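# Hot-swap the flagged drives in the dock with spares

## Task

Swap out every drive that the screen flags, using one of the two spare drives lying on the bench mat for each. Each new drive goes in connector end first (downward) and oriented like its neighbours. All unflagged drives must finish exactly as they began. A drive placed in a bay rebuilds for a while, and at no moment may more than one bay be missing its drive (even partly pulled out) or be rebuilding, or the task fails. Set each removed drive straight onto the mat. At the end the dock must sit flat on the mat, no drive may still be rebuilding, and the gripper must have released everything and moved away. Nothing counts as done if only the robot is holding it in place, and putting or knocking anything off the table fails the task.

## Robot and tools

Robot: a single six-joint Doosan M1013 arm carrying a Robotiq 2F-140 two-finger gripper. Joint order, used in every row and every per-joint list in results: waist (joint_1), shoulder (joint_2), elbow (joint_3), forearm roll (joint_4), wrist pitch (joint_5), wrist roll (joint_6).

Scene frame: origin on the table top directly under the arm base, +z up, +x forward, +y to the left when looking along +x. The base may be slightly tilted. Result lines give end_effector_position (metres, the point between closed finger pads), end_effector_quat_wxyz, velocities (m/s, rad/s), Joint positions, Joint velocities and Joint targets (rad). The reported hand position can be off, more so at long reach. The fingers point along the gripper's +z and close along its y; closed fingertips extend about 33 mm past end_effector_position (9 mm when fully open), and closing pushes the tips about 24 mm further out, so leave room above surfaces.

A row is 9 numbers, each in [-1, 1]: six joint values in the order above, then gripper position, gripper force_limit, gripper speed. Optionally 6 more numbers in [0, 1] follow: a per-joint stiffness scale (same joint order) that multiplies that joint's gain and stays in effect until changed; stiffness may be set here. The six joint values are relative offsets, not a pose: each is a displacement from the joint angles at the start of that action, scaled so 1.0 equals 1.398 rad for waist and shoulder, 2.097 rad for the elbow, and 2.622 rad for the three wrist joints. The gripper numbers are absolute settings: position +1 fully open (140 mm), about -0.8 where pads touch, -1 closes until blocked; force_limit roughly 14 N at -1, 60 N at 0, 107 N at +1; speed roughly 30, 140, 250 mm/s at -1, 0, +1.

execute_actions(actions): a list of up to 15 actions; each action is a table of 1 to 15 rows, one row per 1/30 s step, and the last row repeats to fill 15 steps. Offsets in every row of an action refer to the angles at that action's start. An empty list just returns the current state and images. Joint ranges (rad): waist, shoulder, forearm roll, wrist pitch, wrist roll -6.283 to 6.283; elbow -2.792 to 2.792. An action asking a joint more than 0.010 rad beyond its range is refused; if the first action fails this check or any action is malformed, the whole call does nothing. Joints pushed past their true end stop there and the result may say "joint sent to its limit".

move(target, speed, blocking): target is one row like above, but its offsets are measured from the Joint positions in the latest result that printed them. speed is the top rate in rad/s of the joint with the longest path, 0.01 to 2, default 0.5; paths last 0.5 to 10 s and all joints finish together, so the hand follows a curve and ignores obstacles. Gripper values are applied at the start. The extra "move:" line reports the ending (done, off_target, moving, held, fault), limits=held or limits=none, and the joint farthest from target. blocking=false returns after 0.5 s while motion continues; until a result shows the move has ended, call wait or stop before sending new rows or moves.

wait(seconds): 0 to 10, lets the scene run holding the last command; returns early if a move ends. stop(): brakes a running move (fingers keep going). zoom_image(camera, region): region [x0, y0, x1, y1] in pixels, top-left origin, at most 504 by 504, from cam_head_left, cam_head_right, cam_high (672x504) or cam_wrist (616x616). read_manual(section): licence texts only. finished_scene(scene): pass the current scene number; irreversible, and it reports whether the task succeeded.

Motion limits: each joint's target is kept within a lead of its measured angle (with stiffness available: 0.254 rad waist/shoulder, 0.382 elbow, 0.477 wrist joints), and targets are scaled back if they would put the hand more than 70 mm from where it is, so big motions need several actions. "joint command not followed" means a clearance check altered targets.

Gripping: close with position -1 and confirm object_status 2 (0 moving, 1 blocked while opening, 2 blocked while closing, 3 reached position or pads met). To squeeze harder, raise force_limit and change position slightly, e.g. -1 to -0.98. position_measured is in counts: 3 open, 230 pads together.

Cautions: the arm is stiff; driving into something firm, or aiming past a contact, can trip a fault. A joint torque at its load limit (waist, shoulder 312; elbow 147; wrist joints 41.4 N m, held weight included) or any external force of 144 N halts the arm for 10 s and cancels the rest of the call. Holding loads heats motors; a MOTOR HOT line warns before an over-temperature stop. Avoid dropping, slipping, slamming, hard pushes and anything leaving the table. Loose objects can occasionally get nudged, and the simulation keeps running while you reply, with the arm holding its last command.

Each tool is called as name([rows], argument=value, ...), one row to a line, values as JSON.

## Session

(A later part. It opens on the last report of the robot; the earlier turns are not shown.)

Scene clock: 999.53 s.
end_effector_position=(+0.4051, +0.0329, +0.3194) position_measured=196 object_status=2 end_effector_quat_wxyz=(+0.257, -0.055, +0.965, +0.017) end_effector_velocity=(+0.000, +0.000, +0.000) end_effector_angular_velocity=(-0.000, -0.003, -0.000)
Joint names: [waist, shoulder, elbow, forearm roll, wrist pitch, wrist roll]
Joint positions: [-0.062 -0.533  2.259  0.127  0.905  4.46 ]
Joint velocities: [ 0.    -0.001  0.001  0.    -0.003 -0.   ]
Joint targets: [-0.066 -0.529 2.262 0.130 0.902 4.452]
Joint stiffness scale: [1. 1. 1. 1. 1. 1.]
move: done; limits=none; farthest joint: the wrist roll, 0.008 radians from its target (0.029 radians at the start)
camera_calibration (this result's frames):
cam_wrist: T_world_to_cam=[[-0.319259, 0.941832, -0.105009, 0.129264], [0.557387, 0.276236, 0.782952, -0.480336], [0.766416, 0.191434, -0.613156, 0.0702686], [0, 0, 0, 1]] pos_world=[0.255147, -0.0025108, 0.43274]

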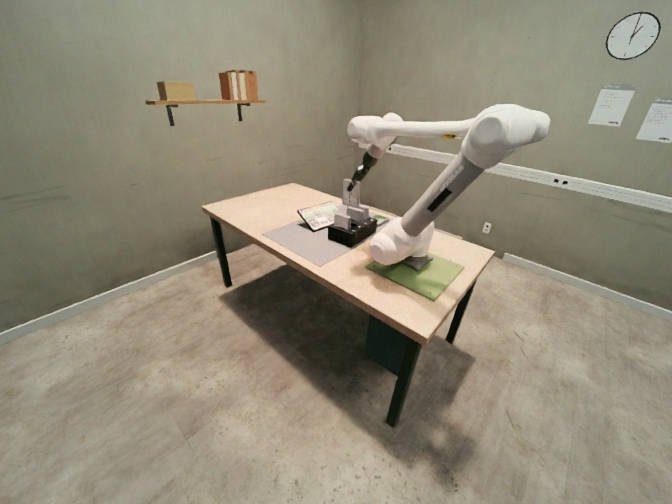

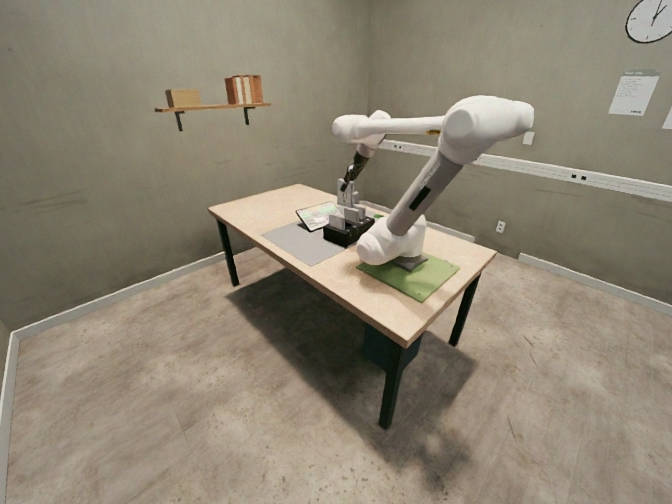

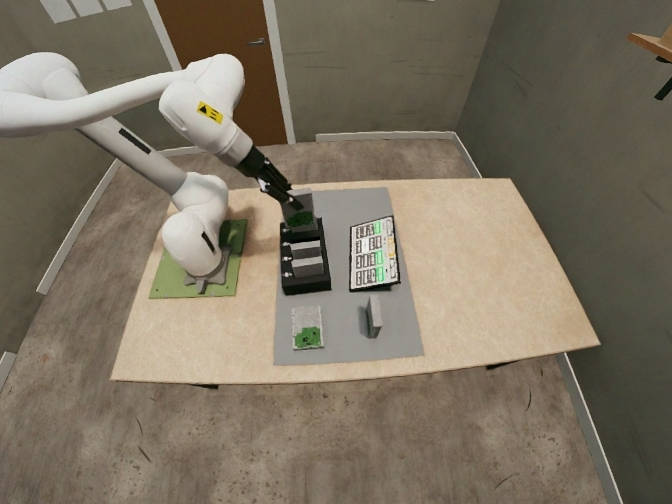

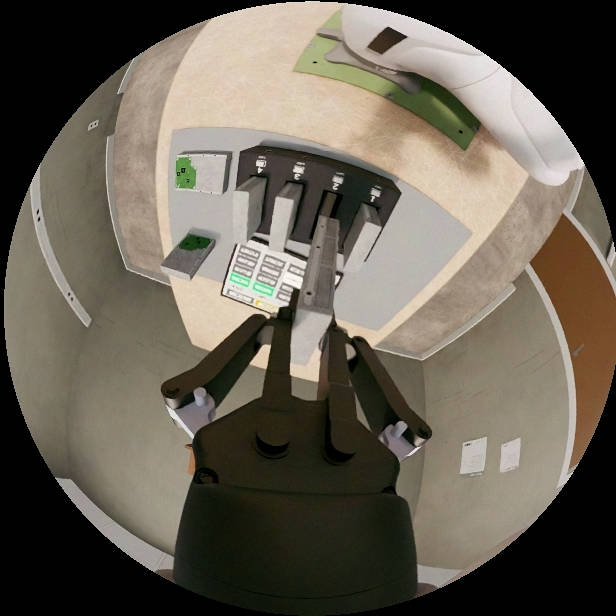

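move(target=[-0.003, 0.0484, 0.0812, 0.0135, -0.0881, -0.0206, -1, 0.8, 0.0], speed=0.3)

Scene clock: 1006.73 s.
end_effector_position=(+0.4050, +0.0330, +0.2140) position_measured=196 object_status=2 end_effector_quat_wxyz=(+0.257, -0.055, +0.965, +0.017) end_effector_velocity=(+0.000, +0.000, -0.000) end_effector_angular_velocity=(-0.000, -0.001, +0.000)
Joint names: [waist, shoulder, elbow, forearm roll, wrist pitch, wrist roll]
Joint positions: [-0.063 -0.469  2.426  0.159  0.676  4.415]
Joint velocities: [-0.     0.001  0.001  0.    -0.002 -0.001]
Joint targets: [-0.067 -0.465 2.429 0.162 0.674 4.406]
Joint stiffness scale: [1. 1. 1. 1. 1. 1.]
move: done; limits=none; farthest joint: the wrist roll, 0.009 radians from its target (0.054 radians at the start)
camera_calibration (this result's frames):
cam_wrist: T_world_to_cam=[[-0.318382, 0.942167, -0.104661, 0.117626], [0.558057, 0.27553, 0.782723, -0.398022], [0.766293, 0.190798, -0.613507, 0.00592879], [0, 0, 0, 1]] pos_world=[0.255026, -0.00228771, 0.327489]

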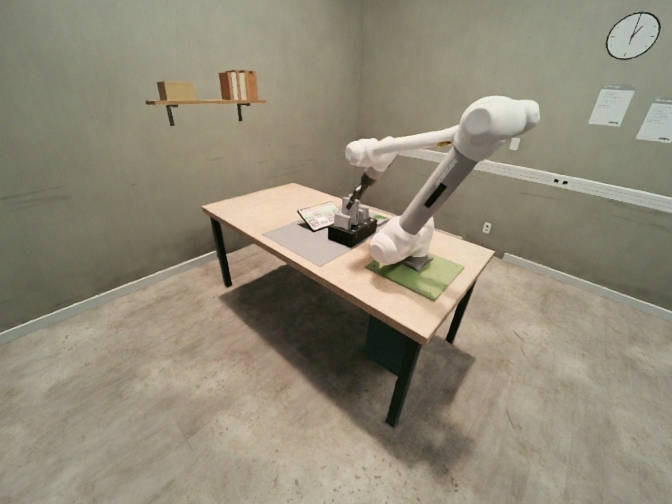

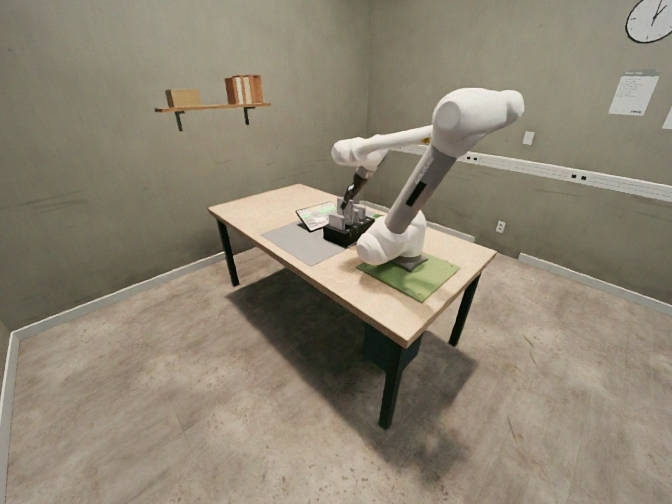

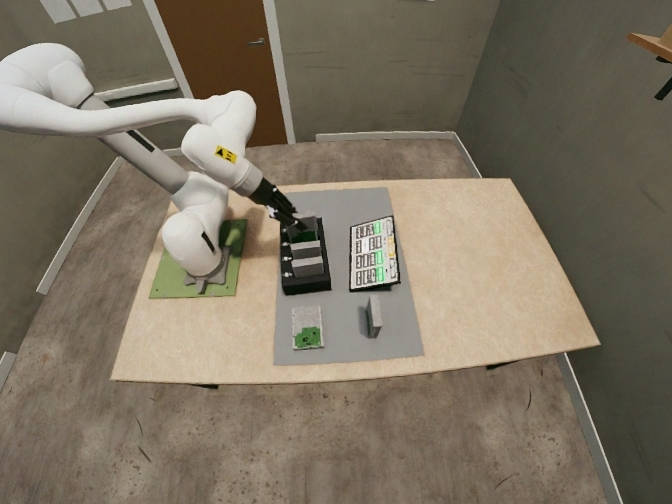

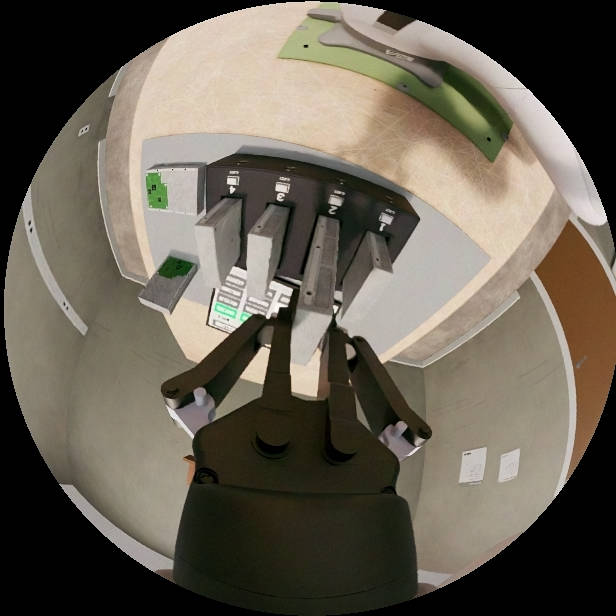

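zoom_image(camera="cam_wrist", region=[250, 180, 410, 280])

Region (250, 180, 410, 280) of cam_wrist's 616x616 image, scaled by 3.150, with more detail than that image has; it fills the top 315 rows of this view, and the rest is white.

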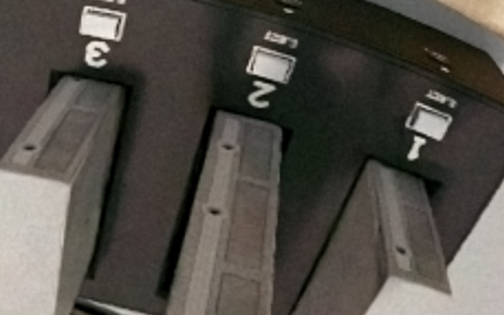

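move(target=[-0.002, 0.0126, 0.0031, 0.0026, -0.0073, -0.005, -1, 0.8, 0.0], speed=0.1)

zoom_image(camera="cam_wrist", region=[250, 180, 410, 280])

Scene clock: 1038.50 s.
end_effector_position=(+0.4087, +0.0328, +0.2089) position_measured=196 object_status=2 end_effector_quat_wxyz=(+0.257, -0.055, +0.965, +0.017) end_effector_velocity=(+0.000, +0.000, -0.000) end_effector_angular_velocity=(+0.000, +0.000, +0.000)
Joint names: [waist, shoulder, elbow, forearm roll, wrist pitch, wrist roll]
Joint positions: [-0.063 -0.455  2.43   0.163  0.66   4.411]
Joint velocities: [-0.     0.001 -0.     0.001 -0.001 -0.001]
Joint targets: [-0.066 -0.451 2.433 0.166 0.657 4.402]
Joint stiffness scale: [1. 1. 1. 1. 1. 1.]
move: done; limits=none; farthest joint: the wrist roll, 0.009 radians from its target (0.013 radians at the start)
camera_calibration (this result's frames):
cam_wrist: T_world_to_cam=[[-0.318301, 0.942251, -0.104154, 0.118348], [0.558383, 0.275137, 0.782629, -0.396117], [0.76609, 0.190954, -0.613713, 0.0000245255], [0, 0, 0, 1]] pos_world=[0.258836, -0.00253127, 0.322355]

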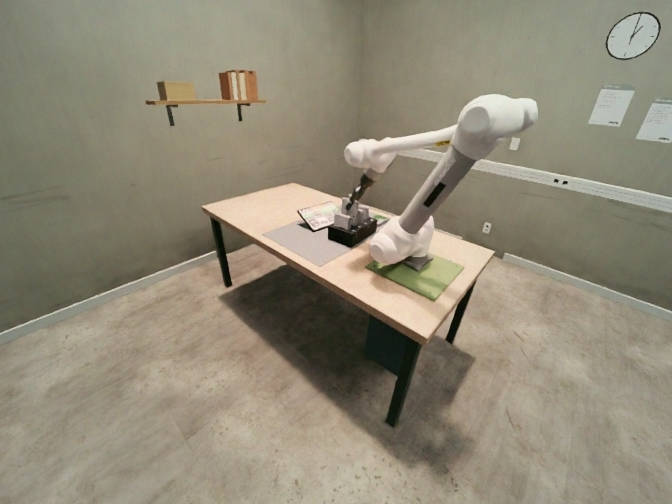

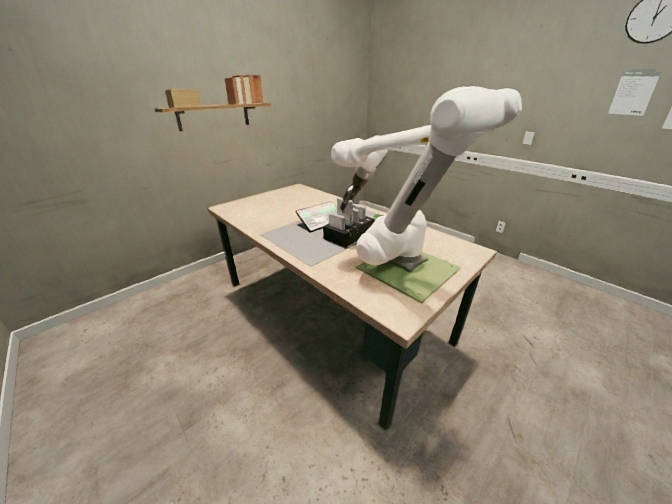

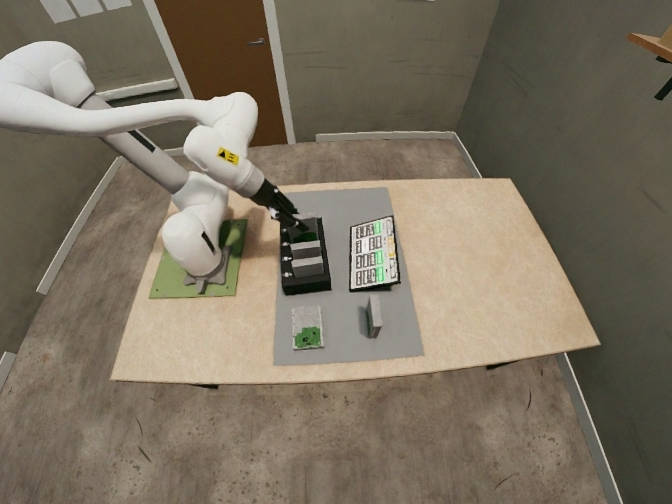

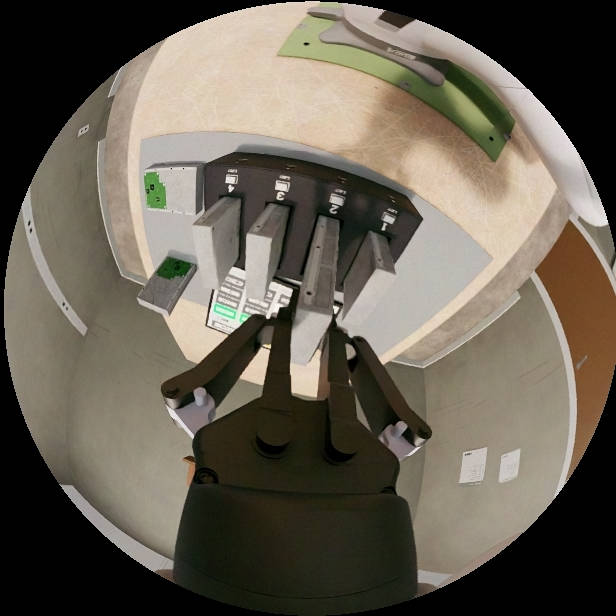

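Region (250, 180, 410, 280) of cam_wrist's 616x616 image, scaled by 3.150, with more detail than that image has; it fills the top 315 rows of this view, and the rest is white.

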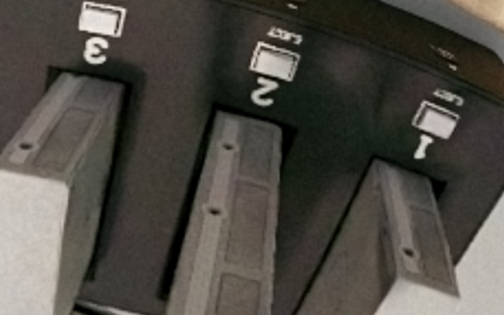

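move(target=[0.0057, 0.0134, 0.0118, 0.0043, -0.0151, -0.0076, -1, 0.8, 0.0], speed=0.05)

zoom_image(camera="cam_wrist", region=[250, 180, 410, 280])

Scene clock: 1048.57 s.
end_effector_position=(+0.4097, +0.0335, +0.1951) position_measured=196 object_status=2 end_effector_quat_wxyz=(+0.258, -0.057, +0.964, +0.016) end_effector_velocity=(-0.000, +0.000, -0.001) end_effector_angular_velocity=(-0.000, -0.000, +0.000)
Joint names: [waist, shoulder, elbow, forearm roll, wrist pitch, wrist roll]
Joint positions: [-0.059 -0.44   2.451  0.169  0.62   4.4  ]
Joint velocities: [ 0.     0.     0.001  0.001 -0.002 -0.001]
Joint targets: [-0.055 -0.436 2.455 0.175 0.620 4.391]
Joint stiffness scale: [1. 1. 1. 1. 1. 1.]
move: done; limits=none; farthest joint: the wrist roll, 0.008 radians from its target (0.019 radians at the start)
camera_calibration (this result's frames):
cam_wrist: T_world_to_cam=[[-0.322144, 0.940501, -0.108079, 0.118918], [0.554244, 0.279922, 0.783873, -0.384808], [0.767487, 0.192618, -0.611443, -0.0104032], [0, 0, 0, 1]] pos_world=[0.259571, -0.00212292, 0.308132]

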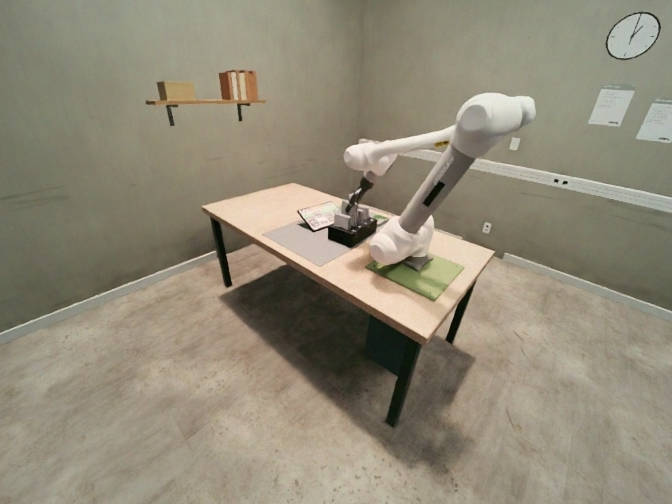

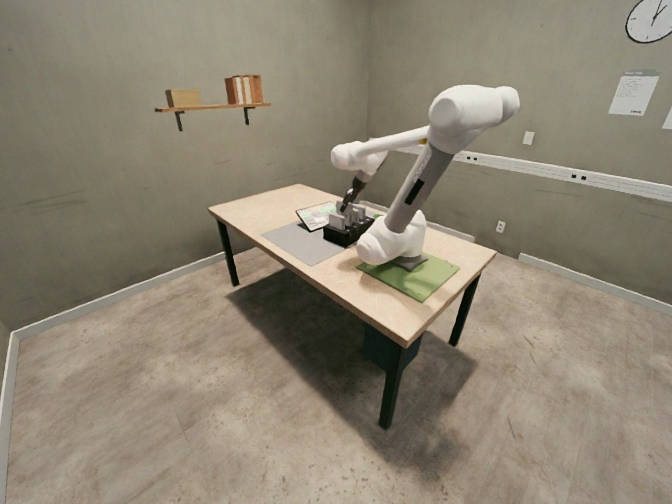

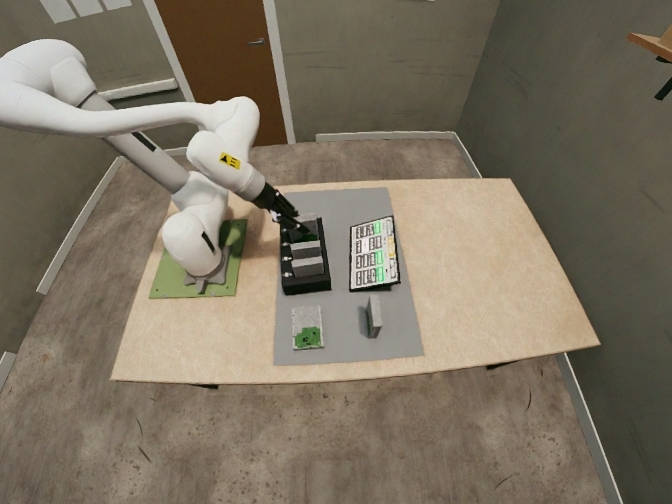

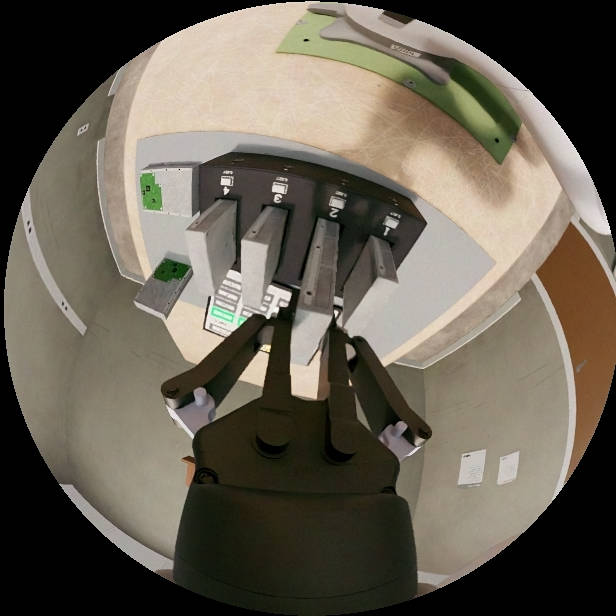

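Region (250, 180, 410, 280) of cam_wrist's 616x616 image, scaled by 3.150, with more detail than that image has; it fills the top 315 rows of this view, and the rest is white.

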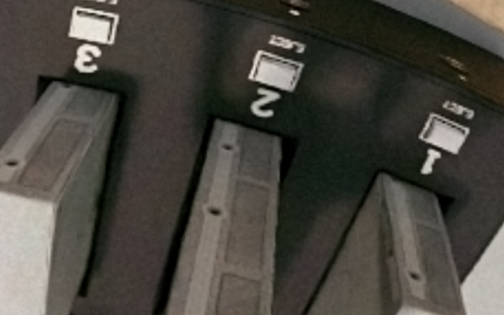

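move(target=[0.003, 0.0351, 0.025, 0.0121, -0.0352, -0.0154, -1, 0.8, 0.0], speed=0.1)

Scene clock: 1060.90 s.
end_effector_position=(+0.4106, +0.0336, +0.1601) position_measured=196 object_status=2 end_effector_quat_wxyz=(+0.258, -0.057, +0.964, +0.016) end_effector_velocity=(+0.000, +0.000, -0.000) end_effector_angular_velocity=(-0.000, -0.001, +0.001)
Joint names: [waist, shoulder, elbow, forearm roll, wrist pitch, wrist roll]
Joint positions: [-0.059 -0.395  2.499  0.196  0.529  4.368]
Joint velocities: [-0.     0.     0.001  0.001 -0.002 -0.001]
Joint targets: [-0.055 -0.391 2.503 0.201 0.528 4.359]
Joint stiffness scale: [1. 1. 1. 1. 1. 1.]
move: done; limits=none; farthest joint: the wrist roll, 0.009 radians from its target (0.040 radians at the start)
camera_calibration (this result's frames):
cam_wrist: T_world_to_cam=[[-0.322044, 0.940568, -0.107797, 0.115289], [0.554487, 0.279681, 0.783788, -0.357985], [0.767354, 0.192643, -0.611602, -0.0324152], [0, 0, 0, 1]] pos_world=[0.2605, -0.00207105, 0.273187]

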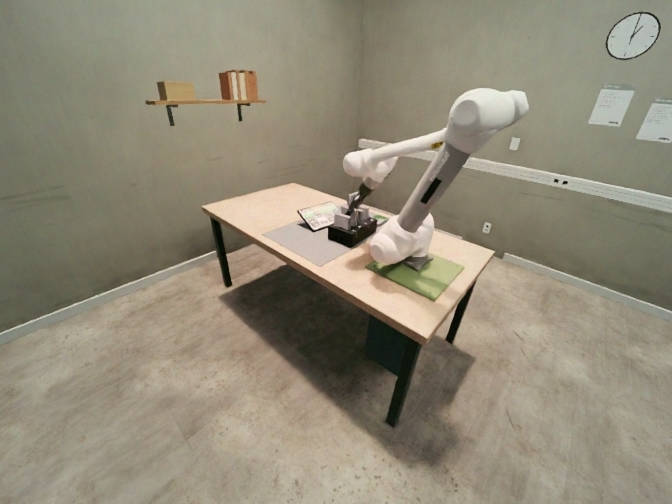

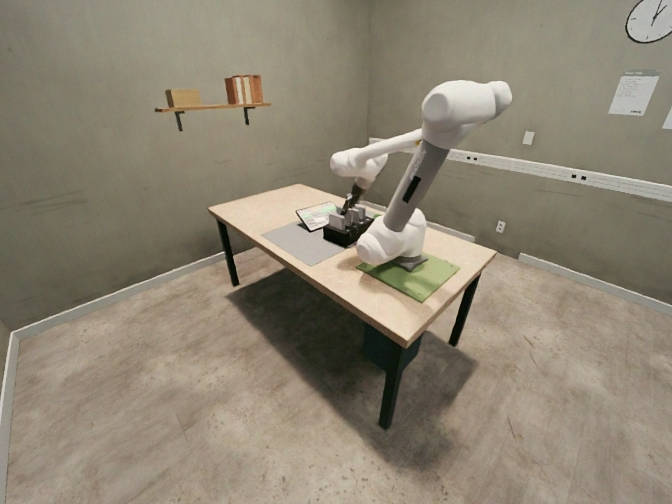

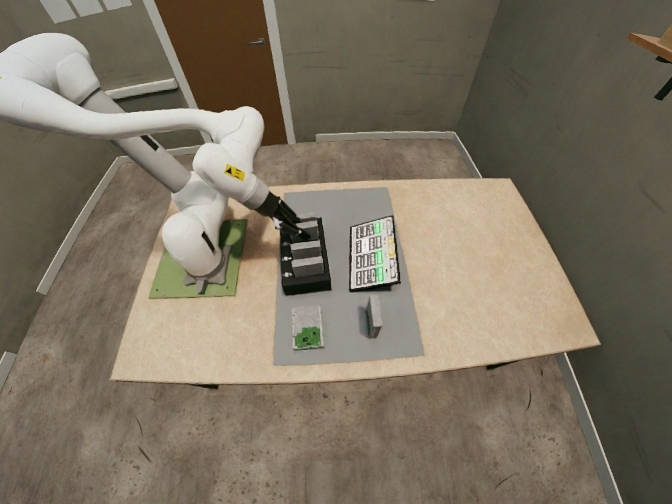

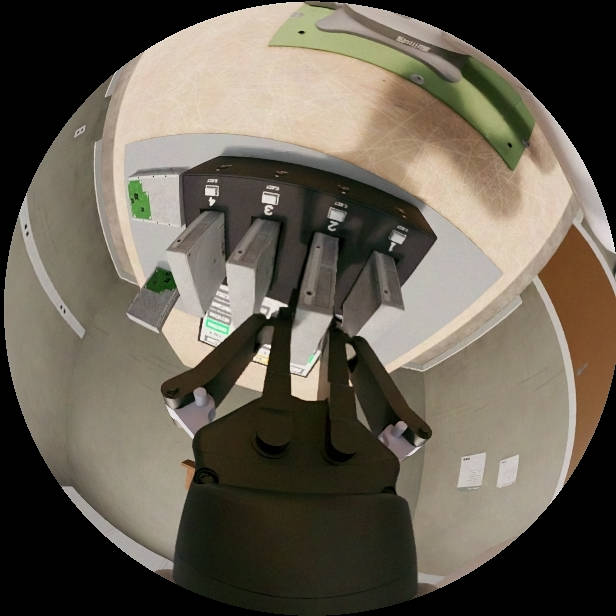

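move(target=[0.003, 0.0391, 0.0233, 0.0167, -0.0358, -0.0201, -1, 0.8, 0.0], speed=0.08)

Scene clock: 1068.07 s.
end_effector_position=(+0.4137, +0.0340, +0.1324) position_measured=196 object_status=2 end_effector_quat_wxyz=(+0.262, -0.057, +0.963, +0.017) end_effector_velocity=(+0.001, -0.000, +0.001) end_effector_angular_velocity=(-0.002, -0.003, +0.001)
Joint names: [waist, shoulder, elbow, forearm roll, wrist pitch, wrist roll]
Joint positions: [-0.059 -0.349  2.538  0.236  0.439  4.325]
Joint velocities: [ 0.     0.    -0.     0.    -0.004 -0.002]
Joint targets: [-0.055 -0.340 2.548 0.239 0.435 4.316]
Joint stiffness scale: [1. 1. 1. 1. 1. 1.]
move: done; limits=none; farthest joint: the elbow, 0.010 radians from its target (0.048 radians at the start)
camera_calibration (this result's frames):
cam_wrist: T_world_to_cam=[[-0.320351, 0.941048, -0.108649, 0.112284], [0.548557, 0.27779, 0.788618, -0.336188], [0.772309, 0.193035, -0.605208, -0.0546765], [0, 0, 0, 1]] pos_world=[0.262616, -0.00172079, 0.244233]

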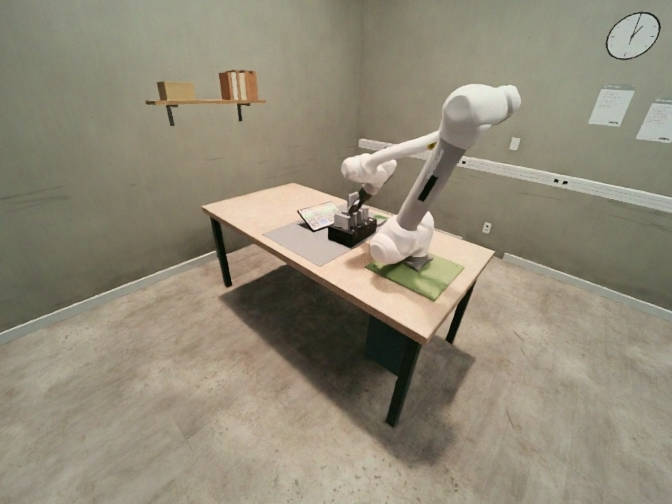

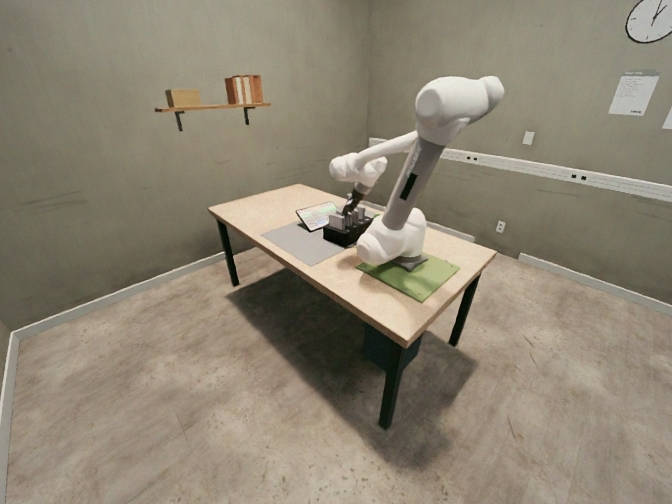

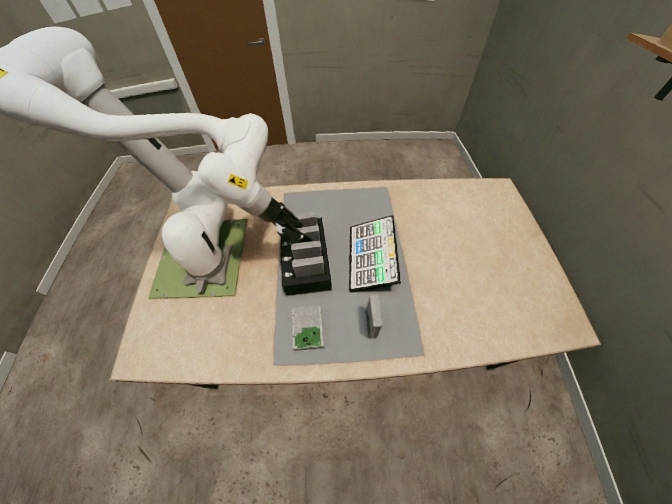

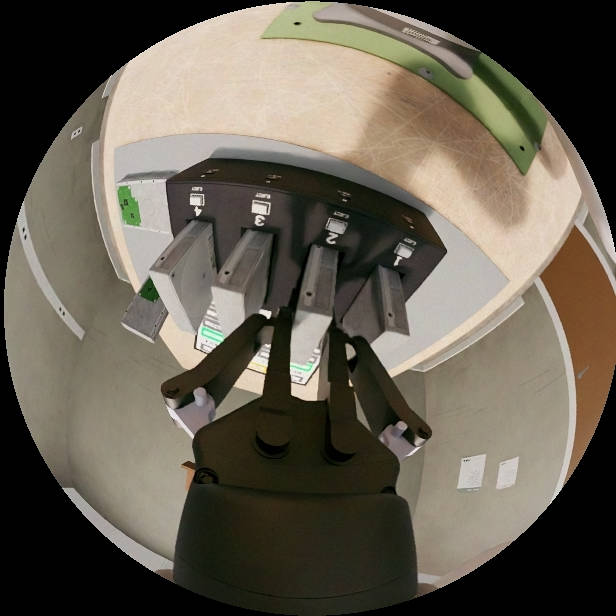

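move(target=[0, 0, 0, 0, 0, 0, -0.15, 0.8, 0.3])

move(target=[0, -0.1314, -0.133, -0.0417, 0.1774, 0.0515, -0.15, 0.8, 0.3], speed=0.4)

zoom_image(camera="cam_wrist", region=[150, 100, 480, 320])

Scene clock: 1075.77 s.
end_effector_position=(+0.4140, +0.0340, +0.1328) position_measured=148 object_status=3 end_effector_quat_wxyz=(+0.262, -0.057, +0.963, +0.017) end_effector_velocity=(-0.000, -0.000, -0.000) end_effector_angular_velocity=(-0.000, -0.000, +0.000)
Joint names: [waist, shoulder, elbow, forearm roll, wrist pitch, wrist roll]
Joint positions: [-0.059 -0.35   2.537  0.237  0.439  4.325]
Joint velocities: [-0.    -0.     0.001  0.    -0.001 -0.   ]
Joint targets: [-0.059 -0.349 2.538 0.236 0.439 4.325]
Joint stiffness scale: [1. 1. 1. 1. 1. 1.]
move: done; limits=none; farthest joint: the shoulder, 0.001 radians from its target (0.000 radians at the start)
camera_calibration (this result's frames):
cam_wrist: T_world_to_cam=[[-0.320378, 0.941011, -0.108883, 0.112469], [0.547986, 0.277861, 0.788989, -0.336512], [0.772702, 0.193109, -0.604682, -0.0548903], [0, 0, 0, 1]] pos_world=[0.26285, -0.00173125, 0.244559]

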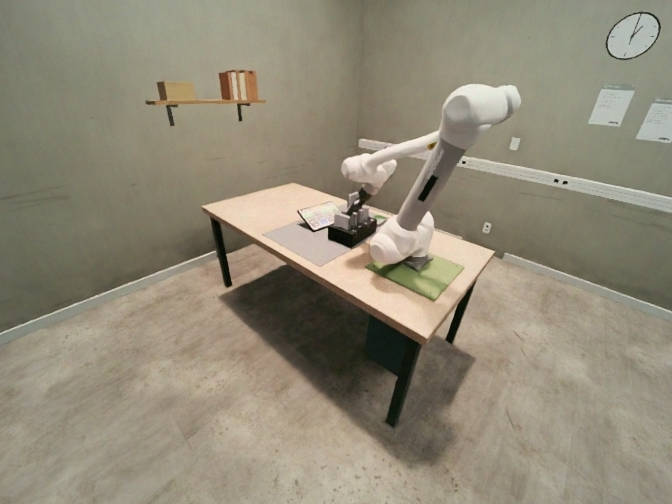

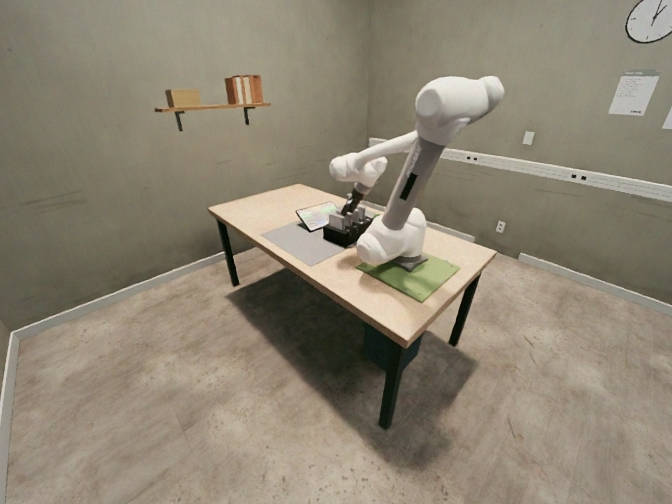

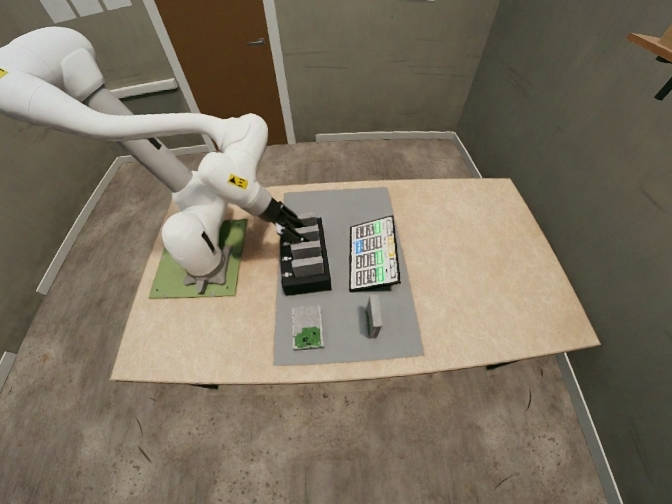

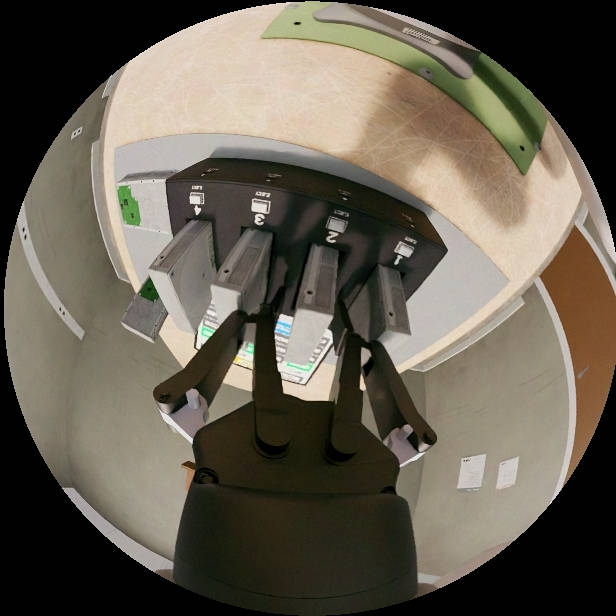

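Scene clock: 1077.50 s.
end_effector_position=(+0.4055, +0.0349, +0.3171) position_measured=148 object_status=3 end_effector_quat_wxyz=(+0.256, -0.060, +0.965, +0.017) end_effector_velocity=(-0.000, -0.000, +0.001) end_effector_angular_velocity=(-0.000, -0.000, -0.000)
Joint names: [waist, shoulder, elbow, forearm roll, wrist pitch, wrist roll]
Joint positions: [-0.059 -0.53   2.261  0.13   0.902  4.452]
Joint velocities: [ 0.    -0.001 -0.001 -0.001  0.001  0.001]
Joint targets: [-0.059 -0.533 2.258 0.127 0.904 4.460]
Joint stiffness scale: [1. 1. 1. 1. 1. 1.]
move: done; limits=none; farthest joint: the wrist roll, 0.008 radians from its target (0.135 radians at the start)
camera_calibration (this result's frames):
cam_wrist: T_world_to_cam=[[-0.328798, 0.93849, -0.105489, 0.131415], [0.555781, 0.282596, 0.781823, -0.478598], [0.763544, 0.198433, -0.614512, 0.0695171], [0, 0, 0, 1]] pos_world=[0.256125, -0.00187583, 0.430761]

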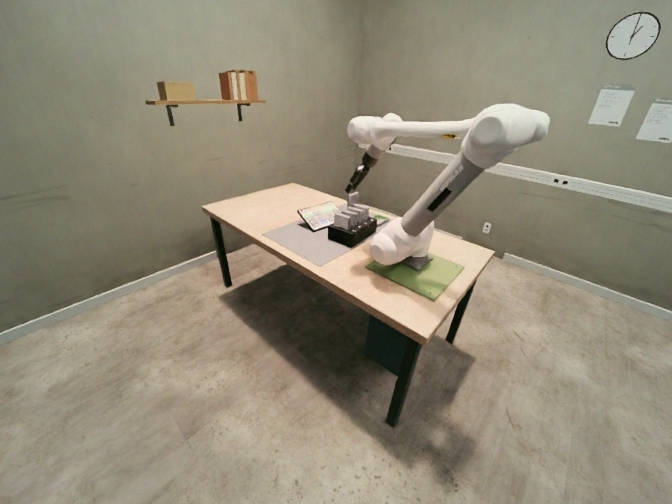

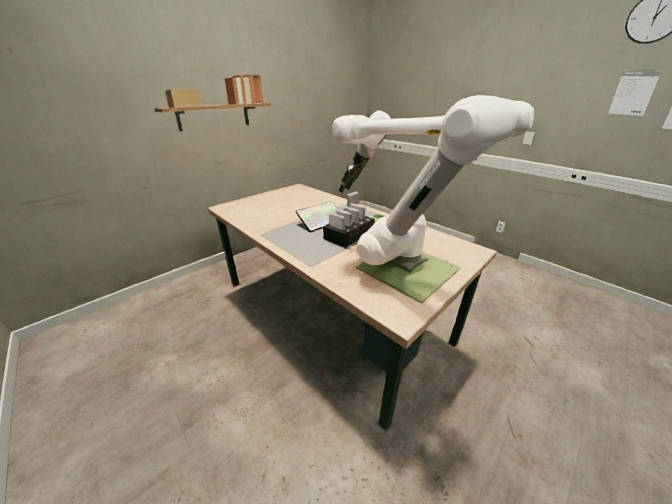

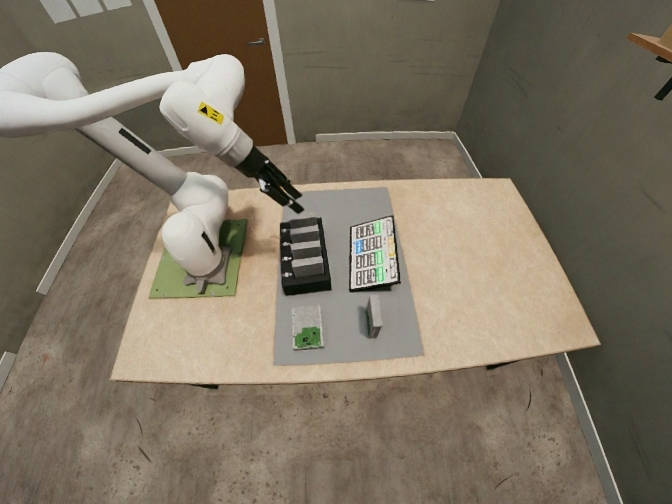

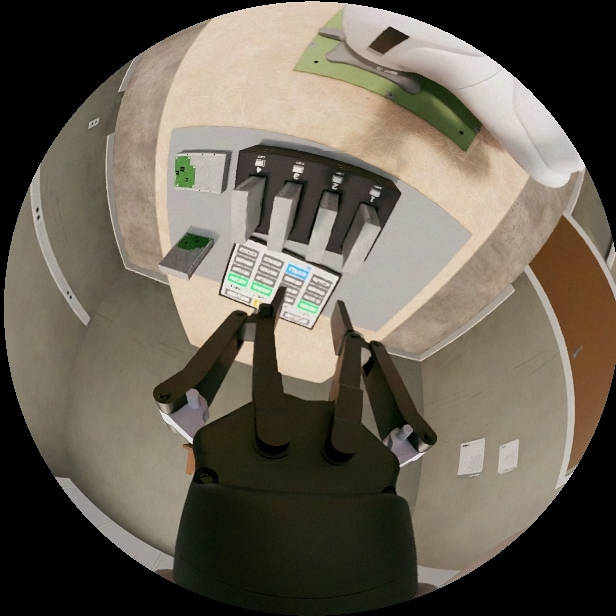

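Region (150, 100, 480, 320) of cam_wrist's 616x616 image, scaled by 1.527, with more detail than that image has.

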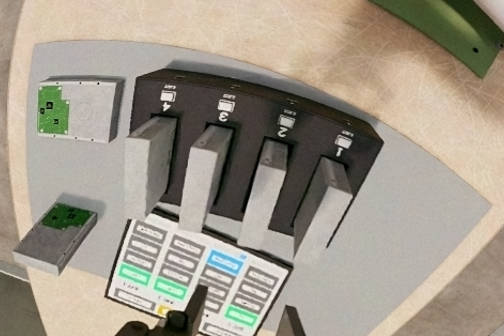

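zoom_image(camera="cam_wrist", region=[340, 160, 420, 220])

wait(seconds=10)

Region (340, 160, 420, 220) of cam_wrist's 616x616 image, scaled by 6.300, with more detail than that image has; it fills the top 378 rows of this view, and the rest is white.

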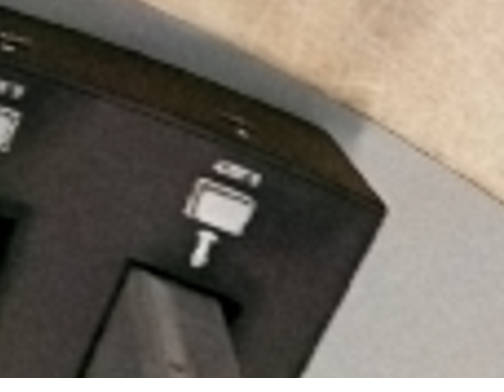

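Scene clock: 1092.27 s.
end_effector_position=(+0.4055, +0.0349, +0.3171) position_measured=148 object_status=3 end_effector_quat_wxyz=(+0.256, -0.060, +0.965, +0.017) end_effector_velocity=(+0.000, -0.000, -0.000) end_effector_angular_velocity=(-0.000, -0.001, -0.000)
Joint names: [waist, shoulder, elbow, forearm roll, wrist pitch, wrist roll]
Joint positions: [-0.059 -0.53   2.261  0.13   0.902  4.452]
Joint velocities: [ 0.     0.     0.    -0.    -0.001 -0.   ]
Joint targets: [-0.059 -0.533 2.258 0.127 0.904 4.460]
Joint stiffness scale: [1. 1. 1. 1. 1. 1.]
wait: 10.00 s; at rest from the start
camera_calibration (this result's frames):
cam_wrist: T_world_to_cam=[[-0.3288, 0.938497, -0.105425, 0.131379], [0.555963, 0.282592, 0.781695, -0.478582], [0.763411, 0.198409, -0.614686, 0.0696687], [0, 0, 0, 1]] pos_world=[0.256085, -0.00187803, 0.43078]

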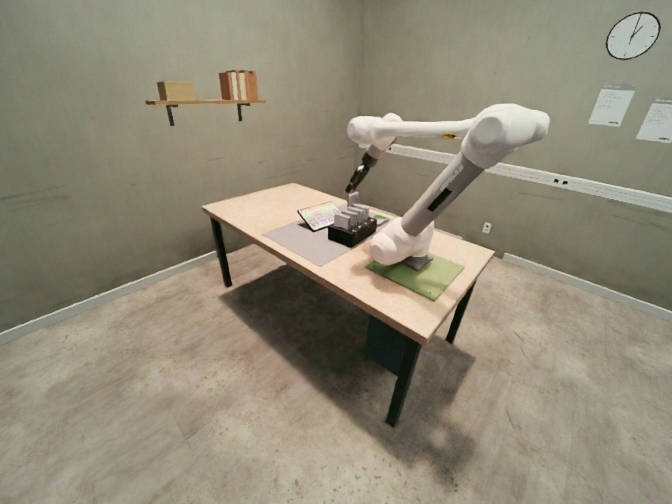

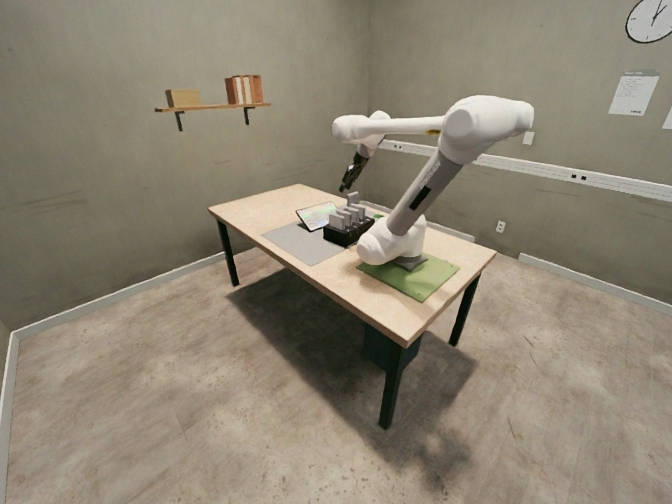

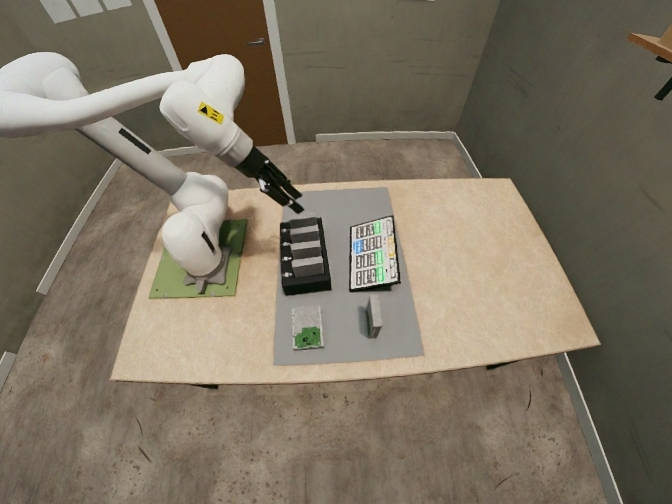

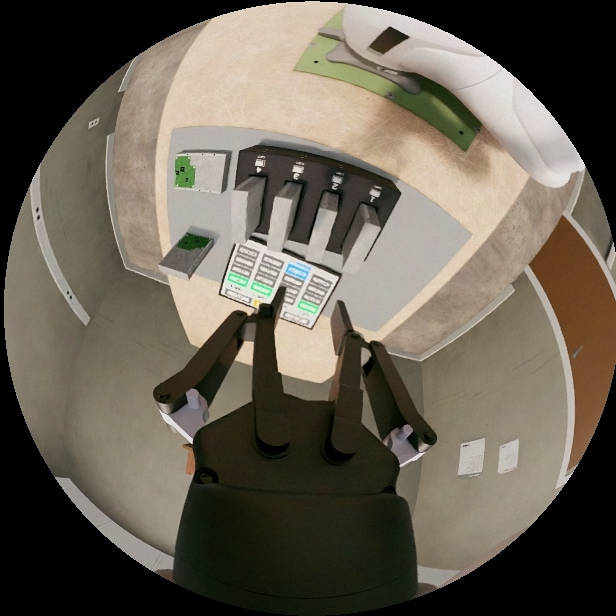

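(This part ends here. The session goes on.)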